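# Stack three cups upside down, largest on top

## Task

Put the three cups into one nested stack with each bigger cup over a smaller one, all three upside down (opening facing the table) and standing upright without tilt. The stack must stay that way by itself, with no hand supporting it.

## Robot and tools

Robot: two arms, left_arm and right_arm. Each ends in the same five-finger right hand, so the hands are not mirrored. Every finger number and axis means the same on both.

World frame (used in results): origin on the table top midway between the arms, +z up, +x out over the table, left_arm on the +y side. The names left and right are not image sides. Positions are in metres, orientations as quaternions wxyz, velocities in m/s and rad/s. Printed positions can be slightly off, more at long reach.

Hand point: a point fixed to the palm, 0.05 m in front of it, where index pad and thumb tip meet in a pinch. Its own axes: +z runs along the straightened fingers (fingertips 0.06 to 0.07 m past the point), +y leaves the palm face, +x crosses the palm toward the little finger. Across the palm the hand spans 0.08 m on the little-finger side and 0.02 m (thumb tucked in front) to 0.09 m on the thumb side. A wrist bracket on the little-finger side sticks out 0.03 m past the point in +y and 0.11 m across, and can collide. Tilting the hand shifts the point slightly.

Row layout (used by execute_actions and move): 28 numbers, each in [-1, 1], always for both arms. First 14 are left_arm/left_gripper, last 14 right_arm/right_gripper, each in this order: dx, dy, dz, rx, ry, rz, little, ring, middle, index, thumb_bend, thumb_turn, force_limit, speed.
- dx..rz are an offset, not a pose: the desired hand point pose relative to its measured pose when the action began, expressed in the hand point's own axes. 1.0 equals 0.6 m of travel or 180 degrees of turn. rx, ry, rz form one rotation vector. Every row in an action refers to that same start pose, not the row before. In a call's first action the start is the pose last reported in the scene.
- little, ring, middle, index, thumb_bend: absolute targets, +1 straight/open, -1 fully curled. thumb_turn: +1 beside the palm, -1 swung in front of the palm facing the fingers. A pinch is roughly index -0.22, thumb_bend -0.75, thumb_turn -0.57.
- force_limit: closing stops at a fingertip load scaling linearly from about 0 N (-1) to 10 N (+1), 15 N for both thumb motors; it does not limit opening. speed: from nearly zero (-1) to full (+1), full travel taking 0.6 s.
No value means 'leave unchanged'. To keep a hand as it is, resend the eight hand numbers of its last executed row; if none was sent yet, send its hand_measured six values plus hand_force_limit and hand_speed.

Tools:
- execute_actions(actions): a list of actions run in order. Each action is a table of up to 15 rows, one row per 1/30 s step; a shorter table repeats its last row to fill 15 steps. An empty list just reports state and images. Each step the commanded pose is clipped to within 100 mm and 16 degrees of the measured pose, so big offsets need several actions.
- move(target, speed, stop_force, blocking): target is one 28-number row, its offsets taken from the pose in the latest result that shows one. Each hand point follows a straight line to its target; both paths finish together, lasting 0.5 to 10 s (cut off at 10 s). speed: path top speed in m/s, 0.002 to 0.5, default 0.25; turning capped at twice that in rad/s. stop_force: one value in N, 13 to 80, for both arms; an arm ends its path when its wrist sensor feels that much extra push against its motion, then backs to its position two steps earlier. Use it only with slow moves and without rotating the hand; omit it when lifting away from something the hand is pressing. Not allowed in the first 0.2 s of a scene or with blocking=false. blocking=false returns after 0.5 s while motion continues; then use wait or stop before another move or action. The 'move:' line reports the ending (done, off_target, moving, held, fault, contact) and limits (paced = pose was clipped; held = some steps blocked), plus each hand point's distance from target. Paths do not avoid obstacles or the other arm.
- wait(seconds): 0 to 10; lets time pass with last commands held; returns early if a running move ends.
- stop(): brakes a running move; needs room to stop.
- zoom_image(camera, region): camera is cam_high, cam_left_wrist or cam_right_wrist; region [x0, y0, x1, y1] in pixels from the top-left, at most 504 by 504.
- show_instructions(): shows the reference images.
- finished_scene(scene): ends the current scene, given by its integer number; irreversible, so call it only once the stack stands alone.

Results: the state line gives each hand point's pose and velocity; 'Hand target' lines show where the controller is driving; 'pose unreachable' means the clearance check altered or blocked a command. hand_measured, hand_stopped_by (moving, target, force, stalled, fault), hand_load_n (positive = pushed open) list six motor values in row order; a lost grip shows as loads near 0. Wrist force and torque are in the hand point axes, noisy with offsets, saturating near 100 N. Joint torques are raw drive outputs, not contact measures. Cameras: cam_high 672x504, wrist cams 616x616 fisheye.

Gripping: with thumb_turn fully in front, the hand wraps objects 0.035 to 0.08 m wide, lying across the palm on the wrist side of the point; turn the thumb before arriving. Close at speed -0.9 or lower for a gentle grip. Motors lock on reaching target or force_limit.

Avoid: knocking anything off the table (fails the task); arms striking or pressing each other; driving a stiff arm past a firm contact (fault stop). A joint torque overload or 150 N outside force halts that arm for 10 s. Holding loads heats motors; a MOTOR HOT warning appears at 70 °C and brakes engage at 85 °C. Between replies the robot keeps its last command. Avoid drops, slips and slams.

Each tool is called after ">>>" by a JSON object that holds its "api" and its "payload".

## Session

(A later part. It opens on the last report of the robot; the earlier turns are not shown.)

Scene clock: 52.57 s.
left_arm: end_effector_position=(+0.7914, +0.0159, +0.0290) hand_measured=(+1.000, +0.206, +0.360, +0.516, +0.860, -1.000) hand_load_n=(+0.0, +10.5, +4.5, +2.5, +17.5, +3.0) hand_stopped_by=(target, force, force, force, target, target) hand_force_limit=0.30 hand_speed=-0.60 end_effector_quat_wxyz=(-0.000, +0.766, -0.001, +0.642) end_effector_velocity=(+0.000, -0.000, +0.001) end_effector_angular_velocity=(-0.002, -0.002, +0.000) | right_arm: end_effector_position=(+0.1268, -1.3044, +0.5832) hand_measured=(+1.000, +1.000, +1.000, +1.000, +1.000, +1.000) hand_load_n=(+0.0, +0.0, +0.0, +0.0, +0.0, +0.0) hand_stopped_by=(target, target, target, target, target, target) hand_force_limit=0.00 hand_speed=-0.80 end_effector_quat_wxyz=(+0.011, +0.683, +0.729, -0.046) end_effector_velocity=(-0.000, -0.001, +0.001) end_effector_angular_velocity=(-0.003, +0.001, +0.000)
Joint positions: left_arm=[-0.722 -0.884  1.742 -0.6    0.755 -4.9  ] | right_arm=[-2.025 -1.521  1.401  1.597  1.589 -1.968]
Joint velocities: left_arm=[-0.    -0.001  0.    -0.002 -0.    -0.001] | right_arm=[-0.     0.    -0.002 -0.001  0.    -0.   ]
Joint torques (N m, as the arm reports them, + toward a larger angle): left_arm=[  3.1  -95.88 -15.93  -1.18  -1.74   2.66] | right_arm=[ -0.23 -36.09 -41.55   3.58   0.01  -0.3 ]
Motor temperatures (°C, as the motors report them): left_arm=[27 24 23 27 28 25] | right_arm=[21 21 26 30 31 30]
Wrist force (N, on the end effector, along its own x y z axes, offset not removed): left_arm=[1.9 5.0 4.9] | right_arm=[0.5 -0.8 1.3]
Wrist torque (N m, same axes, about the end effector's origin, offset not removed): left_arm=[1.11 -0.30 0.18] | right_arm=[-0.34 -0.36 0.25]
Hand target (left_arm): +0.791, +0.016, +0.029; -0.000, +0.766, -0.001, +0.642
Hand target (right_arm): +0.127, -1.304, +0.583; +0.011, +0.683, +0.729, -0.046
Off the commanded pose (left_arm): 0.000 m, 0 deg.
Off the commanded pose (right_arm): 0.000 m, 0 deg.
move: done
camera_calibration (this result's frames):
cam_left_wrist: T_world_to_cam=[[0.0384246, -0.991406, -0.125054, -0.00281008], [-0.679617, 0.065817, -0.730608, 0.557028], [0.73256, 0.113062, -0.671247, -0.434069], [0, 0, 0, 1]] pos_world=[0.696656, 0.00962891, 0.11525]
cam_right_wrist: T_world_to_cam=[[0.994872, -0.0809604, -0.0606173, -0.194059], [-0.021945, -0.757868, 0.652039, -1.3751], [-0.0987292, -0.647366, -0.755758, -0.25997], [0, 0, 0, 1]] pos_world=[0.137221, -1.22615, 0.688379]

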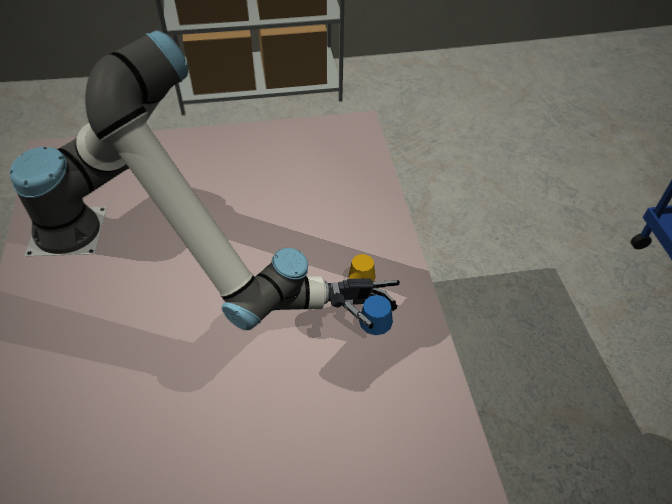

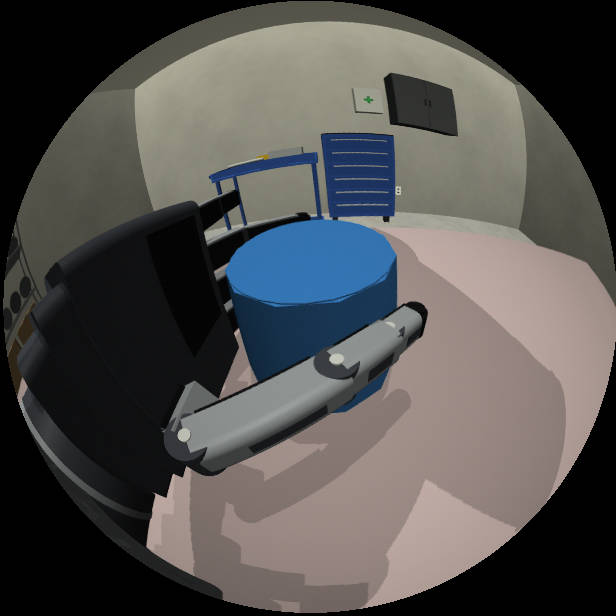

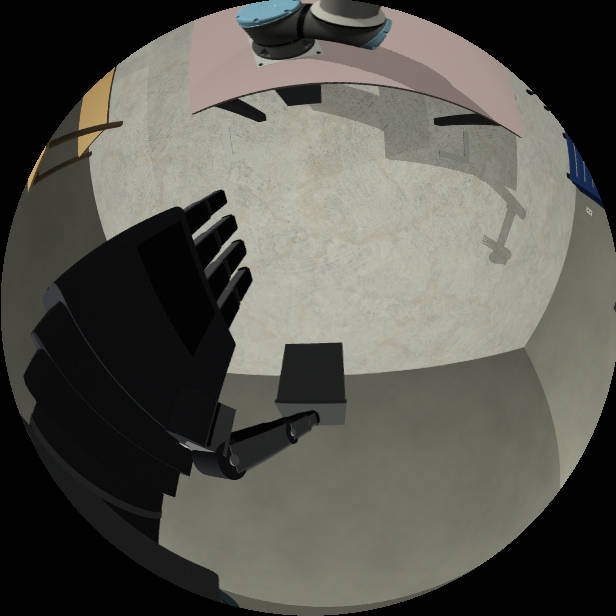

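Target hand (.782,.177).

>>> {"api": "move", "payload": {"target": [0.14,0,-0.025,0,0,0,1,-0.2,-0.8,-0.8,0.85,-1,0.3,-0.6,0,0,0,0,0,0,1,1,1,1,1,1,0,-0.8], "speed": 0.1}}

>>> {"api": "move", "payload": {"target": [-0.003,-0.268,-0.015,0,0,0,1,-0.2,-0.8,-0.8,0.85,-1,0.3,-0.6,0,0,0,0,0,0,1,1,1,1,1,1,0,-0.8], "speed": 0.13}}

>>> {"api": "move", "payload": {"target": [-0.139,0,0.0245,0,0,0,1,-0.2,-0.8,-0.8,0.85,-1,0.3,-0.6,0,0,0,0,0,0,1,1,1,1,1,1,0,-0.8], "speed": 0.045, "stop_force": 14}}

Scene clock: 57.63 s.
left_arm: end_effector_position=(+0.7911, +0.0159, +0.1141) hand_measured=(+1.000, +0.206, +0.360, +0.516, +0.860, -1.000) hand_load_n=(+0.0, +10.0, +4.5, +3.0, +17.5, +4.0) hand_stopped_by=(target, force, force, force, target, target) hand_force_limit=0.30 hand_speed=-0.60 end_effector_quat_wxyz=(-0.000, +0.766, -0.001, +0.642) end_effector_velocity=(+0.000, +0.000, +0.002) end_effector_angular_velocity=(-0.002, -0.000, +0.000) | right_arm: end_effector_position=(+0.1268, -1.3044, +0.5832) hand_measured=(+1.000, +1.000, +1.000, +1.000, +1.000, +1.000) hand_load_n=(+0.0, +0.0, +0.0, +0.0, +0.0, +0.0) hand_stopped_by=(target, target, target, target, target, target) hand_force_limit=0.00 hand_speed=-0.80 end_effector_quat_wxyz=(+0.011, +0.683, +0.729, -0.046) end_effector_velocity=(-0.000, +0.000, +0.001) end_effector_angular_velocity=(-0.001, +0.000, -0.000)
Joint positions: left_arm=[-0.723 -0.985  1.721 -0.478  0.754 -4.9  ] | right_arm=[-2.025 -1.521  1.401  1.597  1.589 -1.968]
Joint velocities: left_arm=[ 0.001 -0.003  0.     0.002  0.001 -0.001] | right_arm=[-0.001 -0.001 -0.001  0.001  0.    -0.   ]
Joint torques (N m, as the arm reports them, + toward a larger angle): left_arm=[-11.98 -94.95 -39.14   1.91  -2.44  -3.08] | right_arm=[ -0.25 -36.46 -41.44   3.61  -0.08  -0.4 ]
Motor temperatures (°C, as the motors report them): left_arm=[27 24 23 27 28 25] | right_arm=[21 21 26 30 31 30]
Wrist force (N, on the end effector, along its own x y z axes, offset not removed): left_arm=[1.5 0.6 2.8] | right_arm=[-0.2 -1.6 1.8]
Wrist torque (N m, same axes, about the end effector's origin, offset not removed): left_arm=[0.40 -0.46 0.27] | right_arm=[-0.40 -0.28 0.17]
Hand target (left_arm): +0.791, +0.016, +0.114; -0.000, +0.766, -0.001, +0.642
Hand target (right_arm): +0.127, -1.304, +0.583; +0.011, +0.683, +0.729, -0.046
Off the commanded pose (left_arm): 0.000 m, 0 deg.
Off the commanded pose (right_arm): 0.000 m, 0 deg.
move: done
camera_calibration (this result's frames):
cam_left_wrist: T_world_to_cam=[[0.0383923, -0.991384, -0.125234, 0.00783339], [-0.679615, 0.0659719, -0.730597, 0.619061], [0.732564, 0.11316, -0.671227, -0.376763], [0, 0, 0, 1]] pos_world=[0.696425, 0.00955984, 0.200371]
cam_right_wrist: T_world_to_cam=[[0.994872, -0.0809603, -0.0606172, -0.194059], [-0.0219449, -0.757867, 0.652039, -1.3751], [-0.0987291, -0.647366, -0.755758, -0.25997], [0, 0, 0, 1]] pos_world=[0.137221, -1.22615, 0.688379]

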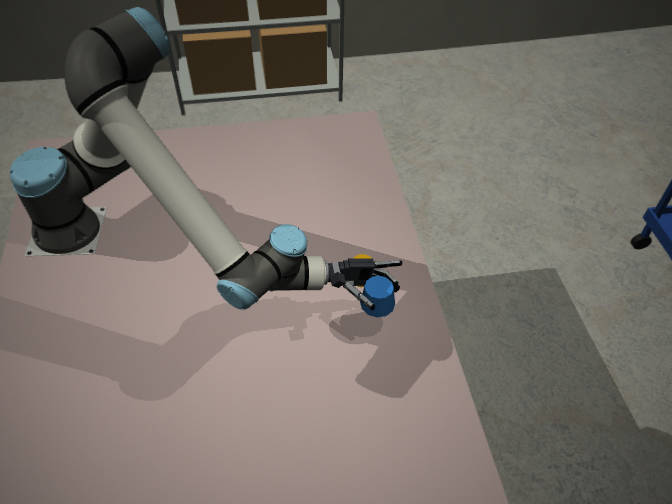

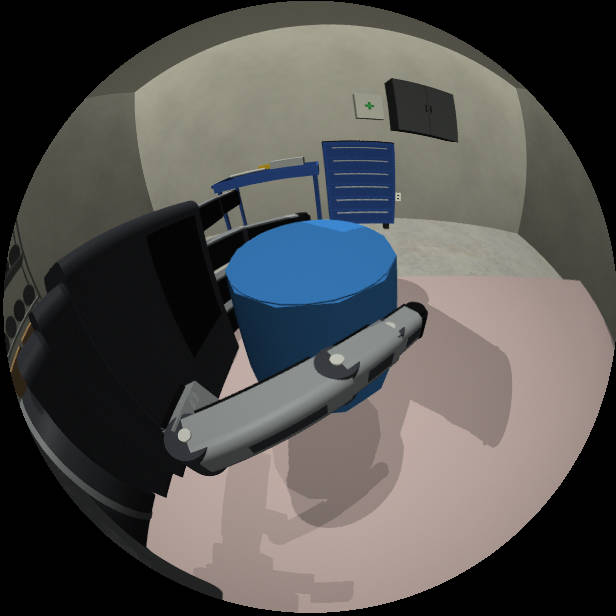

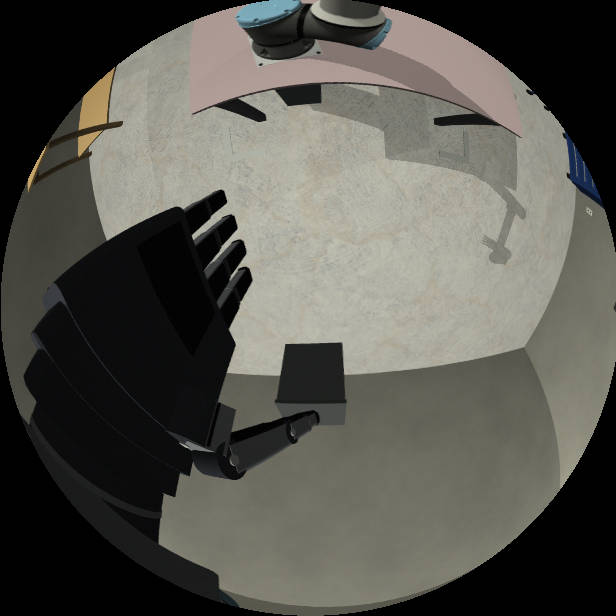

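Scene clock: 59.30 s.
left_arm: end_effector_position=(+0.7819, +0.1765, +0.1140) hand_measured=(+1.000, +0.206, +0.360, +0.516, +0.860, -1.000) hand_load_n=(+0.0, +10.0, +4.5, +3.0, +17.5, +4.0) hand_stopped_by=(target, force, force, force, target, target) hand_force_limit=0.30 hand_speed=-0.60 end_effector_quat_wxyz=(-0.000, +0.767, -0.001, +0.642) end_effector_velocity=(+0.001, +0.000, +0.000) end_effector_angular_velocity=(-0.001, -0.000, -0.000) | right_arm: end_effector_position=(+0.1268, -1.3044, +0.5832) hand_measured=(+1.000, +1.000, +1.000, +1.000, +1.000, +1.000) hand_load_n=(+0.0, +0.0, +0.0, +0.0, +0.0, +0.0) hand_stopped_by=(target, target, target, target, target, target) hand_force_limit=0.00 hand_speed=-0.80 end_effector_quat_wxyz=(+0.011, +0.683, +0.729, -0.046) end_effector_velocity=(-0.000, +0.000, +0.001) end_effector_angular_velocity=(-0.003, +0.001, -0.000)
Joint positions: left_arm=[-0.561 -1.097  1.917 -0.597  0.911 -4.849] | right_arm=[-2.025 -1.521  1.401  1.597  1.589 -1.968]
Joint velocities: left_arm=[ 0.002  0.001 -0.001 -0.     0.002 -0.   ] | right_arm=[-0.    -0.002 -0.    -0.001 -0.    -0.   ]
Joint torques (N m, as the arm reports them, + toward a larger angle): left_arm=[  7.89 -85.68 -18.59  -3.62   1.29   3.35] | right_arm=[ -0.47 -35.66 -41.04   3.61   0.15  -0.46]
Motor temperatures (°C, as the motors report them): left_arm=[27 24 23 27 28 25] | right_arm=[21 21 26 30 31 30]
Wrist force (N, on the end effector, along its own x y z axes, offset not removed): left_arm=[0.8 2.6 0.3] | right_arm=[0.7 1.1 -1.3]
Wrist torque (N m, same axes, about the end effector's origin, offset not removed): left_arm=[0.97 -0.23 0.18] | right_arm=[0.16 -0.36 0.37]
Hand target (left_arm): +0.782, +0.177, +0.114; -0.000, +0.767, -0.001, +0.642
Hand target (right_arm): +0.127, -1.304, +0.583; +0.011, +0.683, +0.729, -0.046
Off the commanded pose (left_arm): 0.001 m, 0 deg.
Off the commanded pose (right_arm): 0.000 m, 0 deg.
move: done
camera_calibration (this result's frames):
cam_left_wrist: T_world_to_cam=[[0.0383542, -0.991421, -0.124956, 0.167397], [-0.679766, 0.0657694, -0.730474, 0.602222], [0.732425, 0.112958, -0.671412, -0.388084], [0, 0, 0, 1]] pos_world=[0.687192, 0.17019, 0.200261]
cam_right_wrist: T_world_to_cam=[[0.994872, -0.0809603, -0.0606173, -0.194059], [-0.0219449, -0.757867, 0.652039, -1.3751], [-0.0987292, -0.647366, -0.755758, -0.25997], [0, 0, 0, 1]] pos_world=[0.137221, -1.22615, 0.688379]

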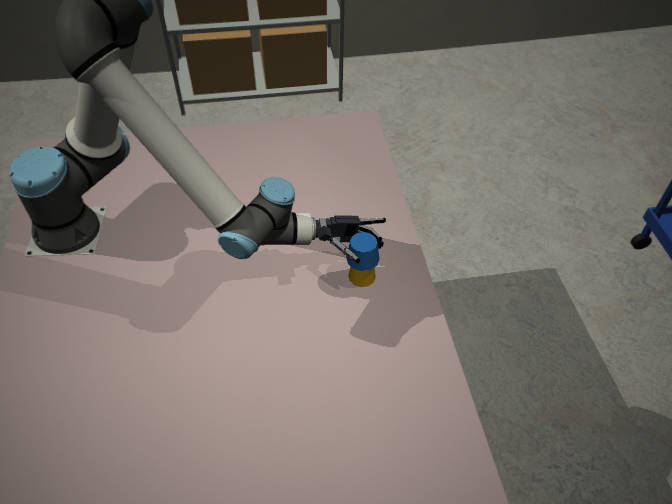

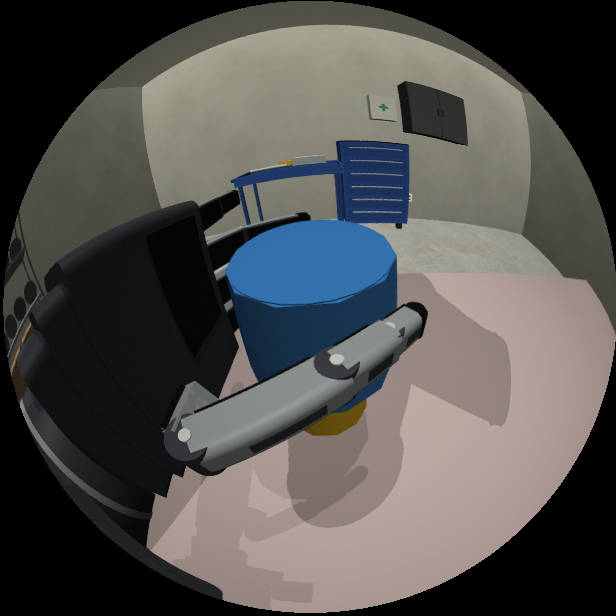

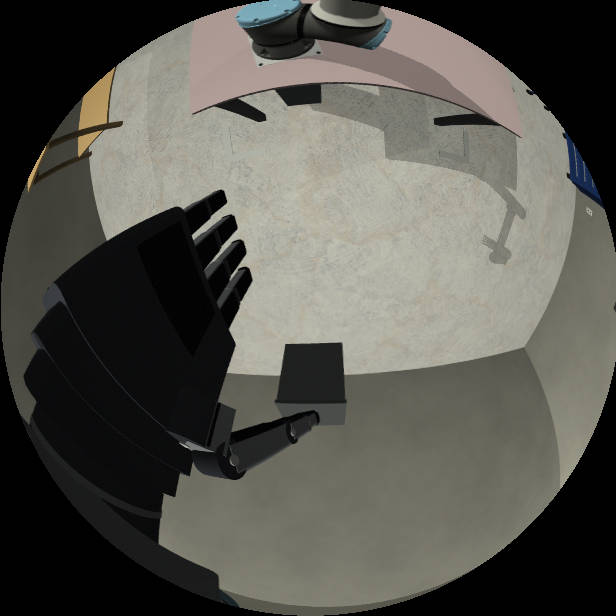

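Scene clock: 61.50 s.
left_arm: end_effector_position=(+0.7819, +0.1766, +0.0295) hand_measured=(+1.000, +0.206, +0.360, +0.516, +0.860, -1.000) hand_load_n=(+0.0, +10.0, +4.5, +3.0, +17.5, +4.0) hand_stopped_by=(target, force, force, force, target, target) hand_force_limit=0.30 hand_speed=-0.60 end_effector_quat_wxyz=(-0.000, +0.767, -0.001, +0.642) end_effector_velocity=(+0.000, +0.000, -0.003) end_effector_angular_velocity=(+0.001, +0.002, +0.001) | right_arm: end_effector_position=(+0.1268, -1.3044, +0.5832) hand_measured=(+1.000, +1.000, +1.000, +1.000, +1.000, +1.000) hand_load_n=(+0.0, +0.0, +0.0, +0.0, +0.0, +0.0) hand_stopped_by=(target, target, target, target, target, target) hand_force_limit=0.00 hand_speed=-0.80 end_effector_quat_wxyz=(+0.011, +0.683, +0.729, -0.046) end_effector_velocity=(+0.001, +0.002, -0.000) end_effector_angular_velocity=(+0.002, -0.001, +0.001)
Joint positions: left_arm=[-0.561 -0.983  1.939 -0.733  0.911 -4.849] | right_arm=[-2.025 -1.521  1.401  1.597  1.589 -1.968]
Joint velocities: left_arm=[ 0.     0.004 -0.001 -0.001 -0.001 -0.   ] | right_arm=[ 0.001 -0.002  0.002  0.002 -0.     0.   ]
Joint torques (N m, as the arm reports them, + toward a larger angle): left_arm=[  8.46 -64.86 -13.62  -3.67   1.49  -1.27] | right_arm=[  0.49 -36.07 -40.99   3.29   0.03  -0.32]
Motor temperatures (°C, as the motors report them): left_arm=[27 24 23 27 28 25] | right_arm=[21 21 26 30 31 30]
Wrist force (N, on the end effector, along its own x y z axes, offset not removed): left_arm=[-1.0 2.6 0.8] | right_arm=[3.5 1.2 2.4]
Wrist torque (N m, same axes, about the end effector's origin, offset not removed): left_arm=[1.00 -0.07 0.14] | right_arm=[-0.11 -0.89 0.53]
Hand target (left_arm): +0.782, +0.177, +0.029; -0.000, +0.767, -0.001, +0.642
Hand target (right_arm): +0.127, -1.304, +0.583; +0.011, +0.683, +0.729, -0.046
Off the commanded pose (left_arm): 0.000 m, 0 deg.
Off the commanded pose (right_arm): 0.000 m, 0 deg.
move: done
camera_calibration (this result's frames):
cam_left_wrist: T_world_to_cam=[[0.0383676, -0.99143, -0.124881, 0.156905], [-0.679769, 0.0657051, -0.730478, 0.540527], [0.732422, 0.112917, -0.671422, -0.444841], [0, 0, 0, 1]] pos_world=[0.687225, 0.170275, 0.115762]
cam_right_wrist: T_world_to_cam=[[0.994872, -0.0809603, -0.0606172, -0.194059], [-0.0219449, -0.757867, 0.652039, -1.3751], [-0.0987291, -0.647366, -0.755758, -0.25997], [0, 0, 0, 1]] pos_world=[0.137221, -1.22615, 0.688379]

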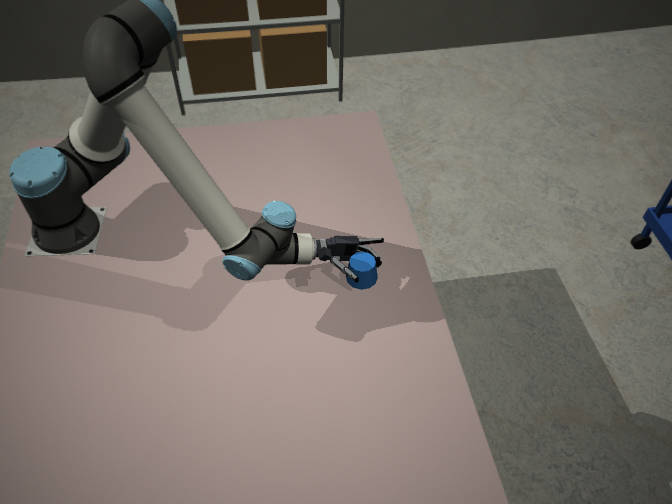

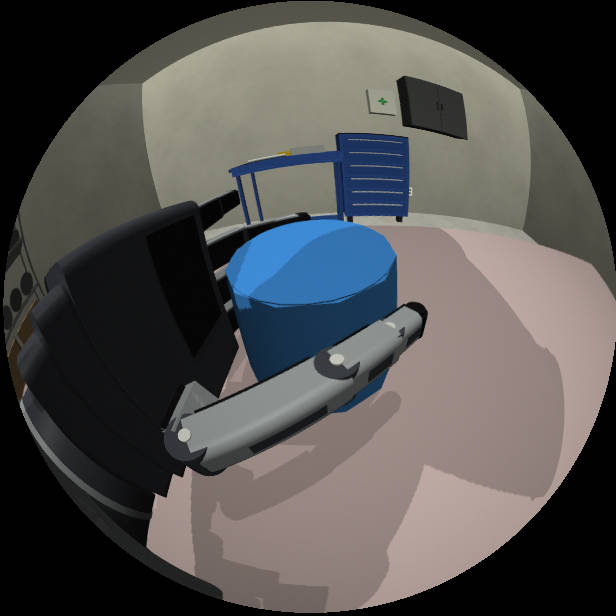

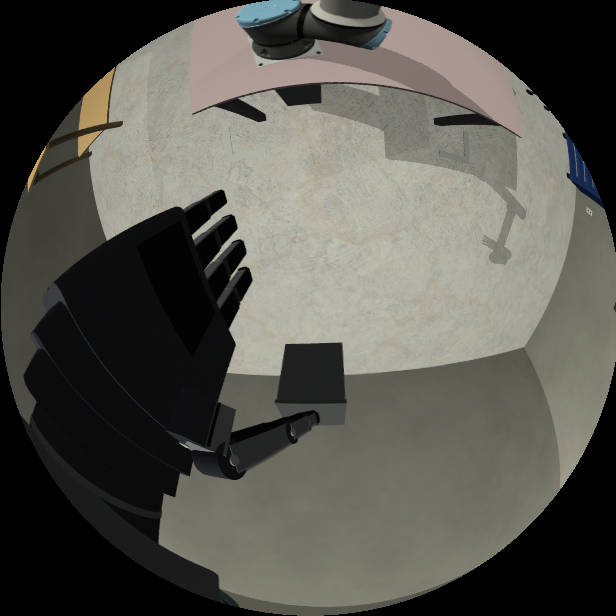

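>>> {"api": "move", "payload": {"target": [0,0,0,0,0,0,1,1,1,1,1,-1,0.3,-0.2,0,0,0,0,0,0,1,1,1,1,1,1,0,-0.8]}}

>>> {"api": "move", "payload": {"target": [0.05,-0.03,-0.1,0,0,0,1,1,1,1,1,-1,0.3,-0.2,0,0,0,0,0,0,1,1,1,1,1,1,0,-0.8], "speed": 0.1}}

Scene clock: 64.40 s.
left_arm: end_effector_position=(+0.7819, +0.1766, +0.0294) hand_measured=(+1.000, +1.000, +1.000, +1.000, +1.000, -1.000) hand_load_n=(+0.0, +0.0, +0.0, +0.0, +0.0, +0.0) hand_stopped_by=(target, target, target, target, target, target) hand_force_limit=0.30 hand_speed=-0.20 end_effector_quat_wxyz=(-0.000, +0.767, -0.001, +0.642) end_effector_velocity=(+0.000, -0.001, +0.001) end_effector_angular_velocity=(-0.000, -0.002, -0.002) | right_arm: end_effector_position=(+0.1268, -1.3044, +0.5832) hand_measured=(+1.000, +1.000, +1.000, +1.000, +1.000, +1.000) hand_load_n=(+0.0, +0.0, +0.0, +0.0, +0.0, +0.0) hand_stopped_by=(target, target, target, target, target, target) hand_force_limit=0.00 hand_speed=-0.80 end_effector_quat_wxyz=(+0.011, +0.683, +0.729, -0.046) end_effector_velocity=(+0.000, -0.000, +0.001) end_effector_angular_velocity=(-0.001, +0.000, +0.000)
Joint positions: left_arm=[-0.561 -0.983  1.939 -0.733  0.911 -4.849] | right_arm=[-2.025 -1.521  1.401  1.597  1.589 -1.968]
Joint velocities: left_arm=[ 0.    -0.001 -0.    -0.001  0.001  0.002] | right_arm=[ 0.001 -0.    -0.001 -0.    -0.     0.001]
Joint torques (N m, as the arm reports them, + toward a larger angle): left_arm=[  8.33 -89.39 -16.32   1.6    0.99  -0.67] | right_arm=[  0.25 -35.42 -41.22   3.45   0.05  -0.44]
Motor temperatures (°C, as the motors report them): left_arm=[27 24 23 27 28 25] | right_arm=[21 21 26 30 31 30]
Wrist force (N, on the end effector, along its own x y z axes, offset not removed): left_arm=[3.8 3.9 -3.4] | right_arm=[-0.5 -1.1 3.7]
Wrist torque (N m, same axes, about the end effector's origin, offset not removed): left_arm=[1.28 -0.62 0.44] | right_arm=[-0.56 -0.20 0.20]
Hand target (left_arm): +0.782, +0.177, +0.029; -0.000, +0.767, -0.001, +0.642
Hand target (right_arm): +0.127, -1.304, +0.583; +0.011, +0.683, +0.729, -0.046
Off the commanded pose (left_arm): 0.000 m, 0 deg.
Off the commanded pose (right_arm): 0.000 m, 0 deg.
move: done
camera_calibration (this result's frames):
cam_left_wrist: T_world_to_cam=[[0.0383506, -0.991418, -0.124977, 0.156923], [-0.679786, 0.0657845, -0.730454, 0.540484], [0.732407, 0.112971, -0.671429, -0.444866], [0, 0, 0, 1]] pos_world=[0.687218, 0.170278, 0.115715]
cam_right_wrist: T_world_to_cam=[[0.994872, -0.0809603, -0.0606172, -0.194059], [-0.0219449, -0.757867, 0.652039, -1.3751], [-0.0987292, -0.647366, -0.755758, -0.25997], [0, 0, 0, 1]] pos_world=[0.137221, -1.22615, 0.688379]

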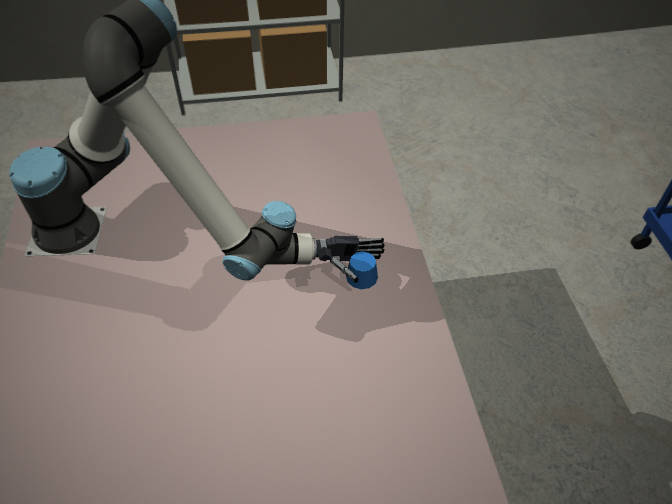

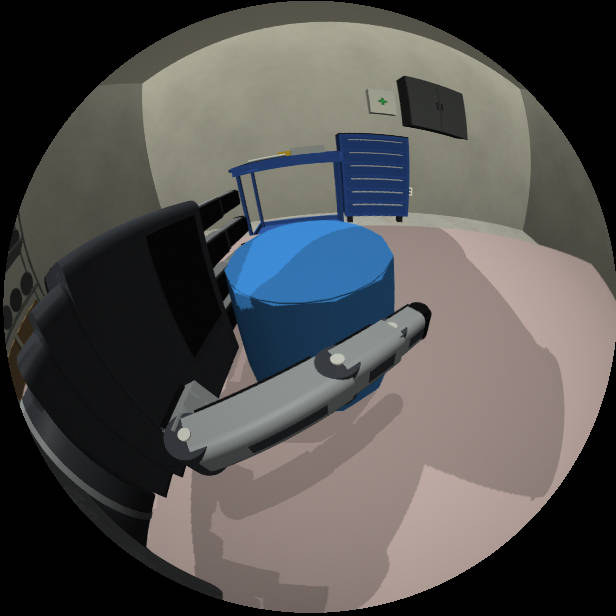

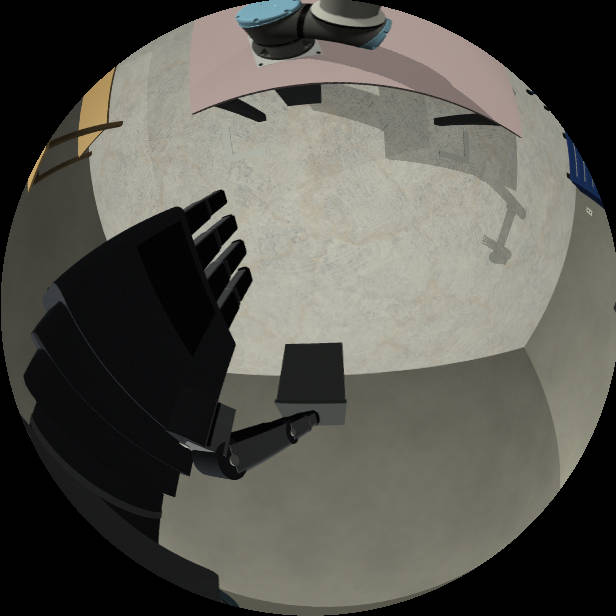

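Scene clock: 65.53 s.
left_arm: end_effector_position=(+0.7281, +0.1946, +0.0693) hand_measured=(+1.000, +1.000, +1.000, +1.000, +1.000, -1.000) hand_load_n=(+0.0, +0.0, +0.0, +0.0, +0.0, +0.0) hand_stopped_by=(target, target, target, target, target, target) hand_force_limit=0.30 hand_speed=-0.20 end_effector_quat_wxyz=(-0.000, +0.767, -0.001, +0.642) end_effector_velocity=(-0.001, -0.001, +0.001) end_effector_angular_velocity=(-0.000, +0.001, -0.002) | right_arm: end_effector_position=(+0.1268, -1.3044, +0.5832) hand_measured=(+1.000, +1.000, +1.000, +1.000, +1.000, +1.000) hand_load_n=(+0.0, +0.0, +0.0, +0.0, +0.0, +0.0) hand_stopped_by=(target, target, target, target, target, target) hand_force_limit=0.00 hand_speed=-0.80 end_effector_quat_wxyz=(+0.011, +0.683, +0.729, -0.046) end_effector_velocity=(+0.000, -0.000, -0.000) end_effector_angular_velocity=(+0.001, -0.000, +0.000)
Joint positions: left_arm=[-0.594 -1.101  2.048 -0.717  0.879 -4.858] | right_arm=[-2.025 -1.521  1.401  1.597  1.589 -1.968]
Joint velocities: left_arm=[-0.001 -0.002  0.     0.002  0.002 -0.   ] | right_arm=[ 0.001  0.    -0.     0.    -0.     0.   ]
Joint torques (N m, as the arm reports them, + toward a larger angle): left_arm=[-11.67 -78.62 -16.06   1.41  -2.38  -3.22] | right_arm=[  0.18 -35.81 -41.1    3.51  -0.03  -0.18]
Motor temperatures (°C, as the motors report them): left_arm=[27 24 23 27 28 25] | right_arm=[21 21 26 30 31 30]
Wrist force (N, on the end effector, along its own x y z axes, offset not removed): left_arm=[3.5 0.5 -0.2] | right_arm=[0.1 0.9 1.0]
Wrist torque (N m, same axes, about the end effector's origin, offset not removed): left_arm=[0.72 -0.65 0.15] | right_arm=[0.11 -0.36 0.32]
Hand target (left_arm): +0.728, +0.195, +0.069; -0.000, +0.767, -0.001, +0.642
Hand target (right_arm): +0.127, -1.304, +0.583; +0.011, +0.683, +0.729, -0.046
Off the commanded pose (left_arm): 0.000 m, 0 deg.
Off the commanded pose (right_arm): 0.000 m, 0 deg.
move: done
camera_calibration (this result's frames):
cam_left_wrist: T_world_to_cam=[[0.0383569, -0.99141, -0.125037, 0.181839], [-0.679757, 0.0658287, -0.730478, 0.531798], [0.732434, 0.113013, -0.671393, -0.380744], [0, 0, 0, 1]] pos_world=[0.633388, 0.188299, 0.155574]
cam_right_wrist: T_world_to_cam=[[0.994872, -0.0809604, -0.0606173, -0.194059], [-0.0219449, -0.757868, 0.652039, -1.3751], [-0.0987293, -0.647366, -0.755758, -0.25997], [0, 0, 0, 1]] pos_world=[0.137221, -1.22615, 0.688379]

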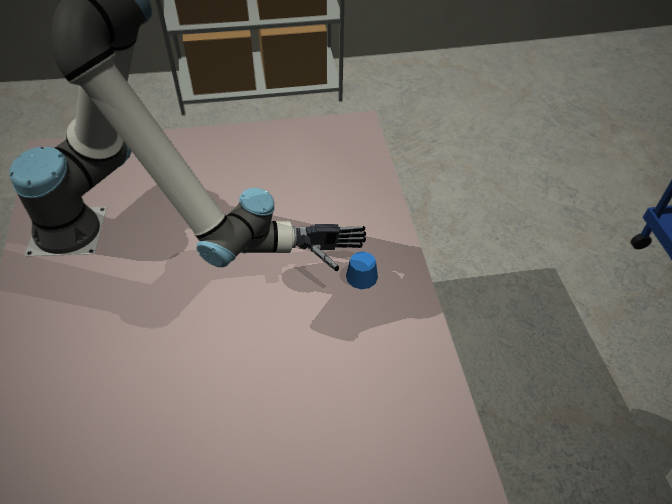

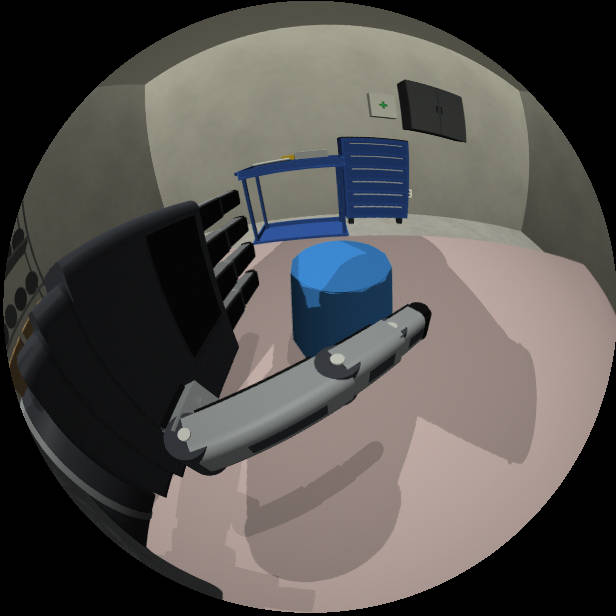

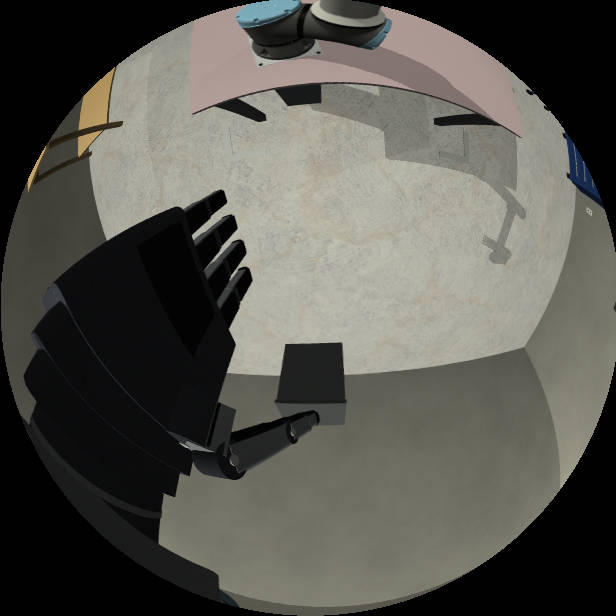

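>>> {"api": "finished_scene", "payload": {"scene": 2}}

The scene is finished: the task was done.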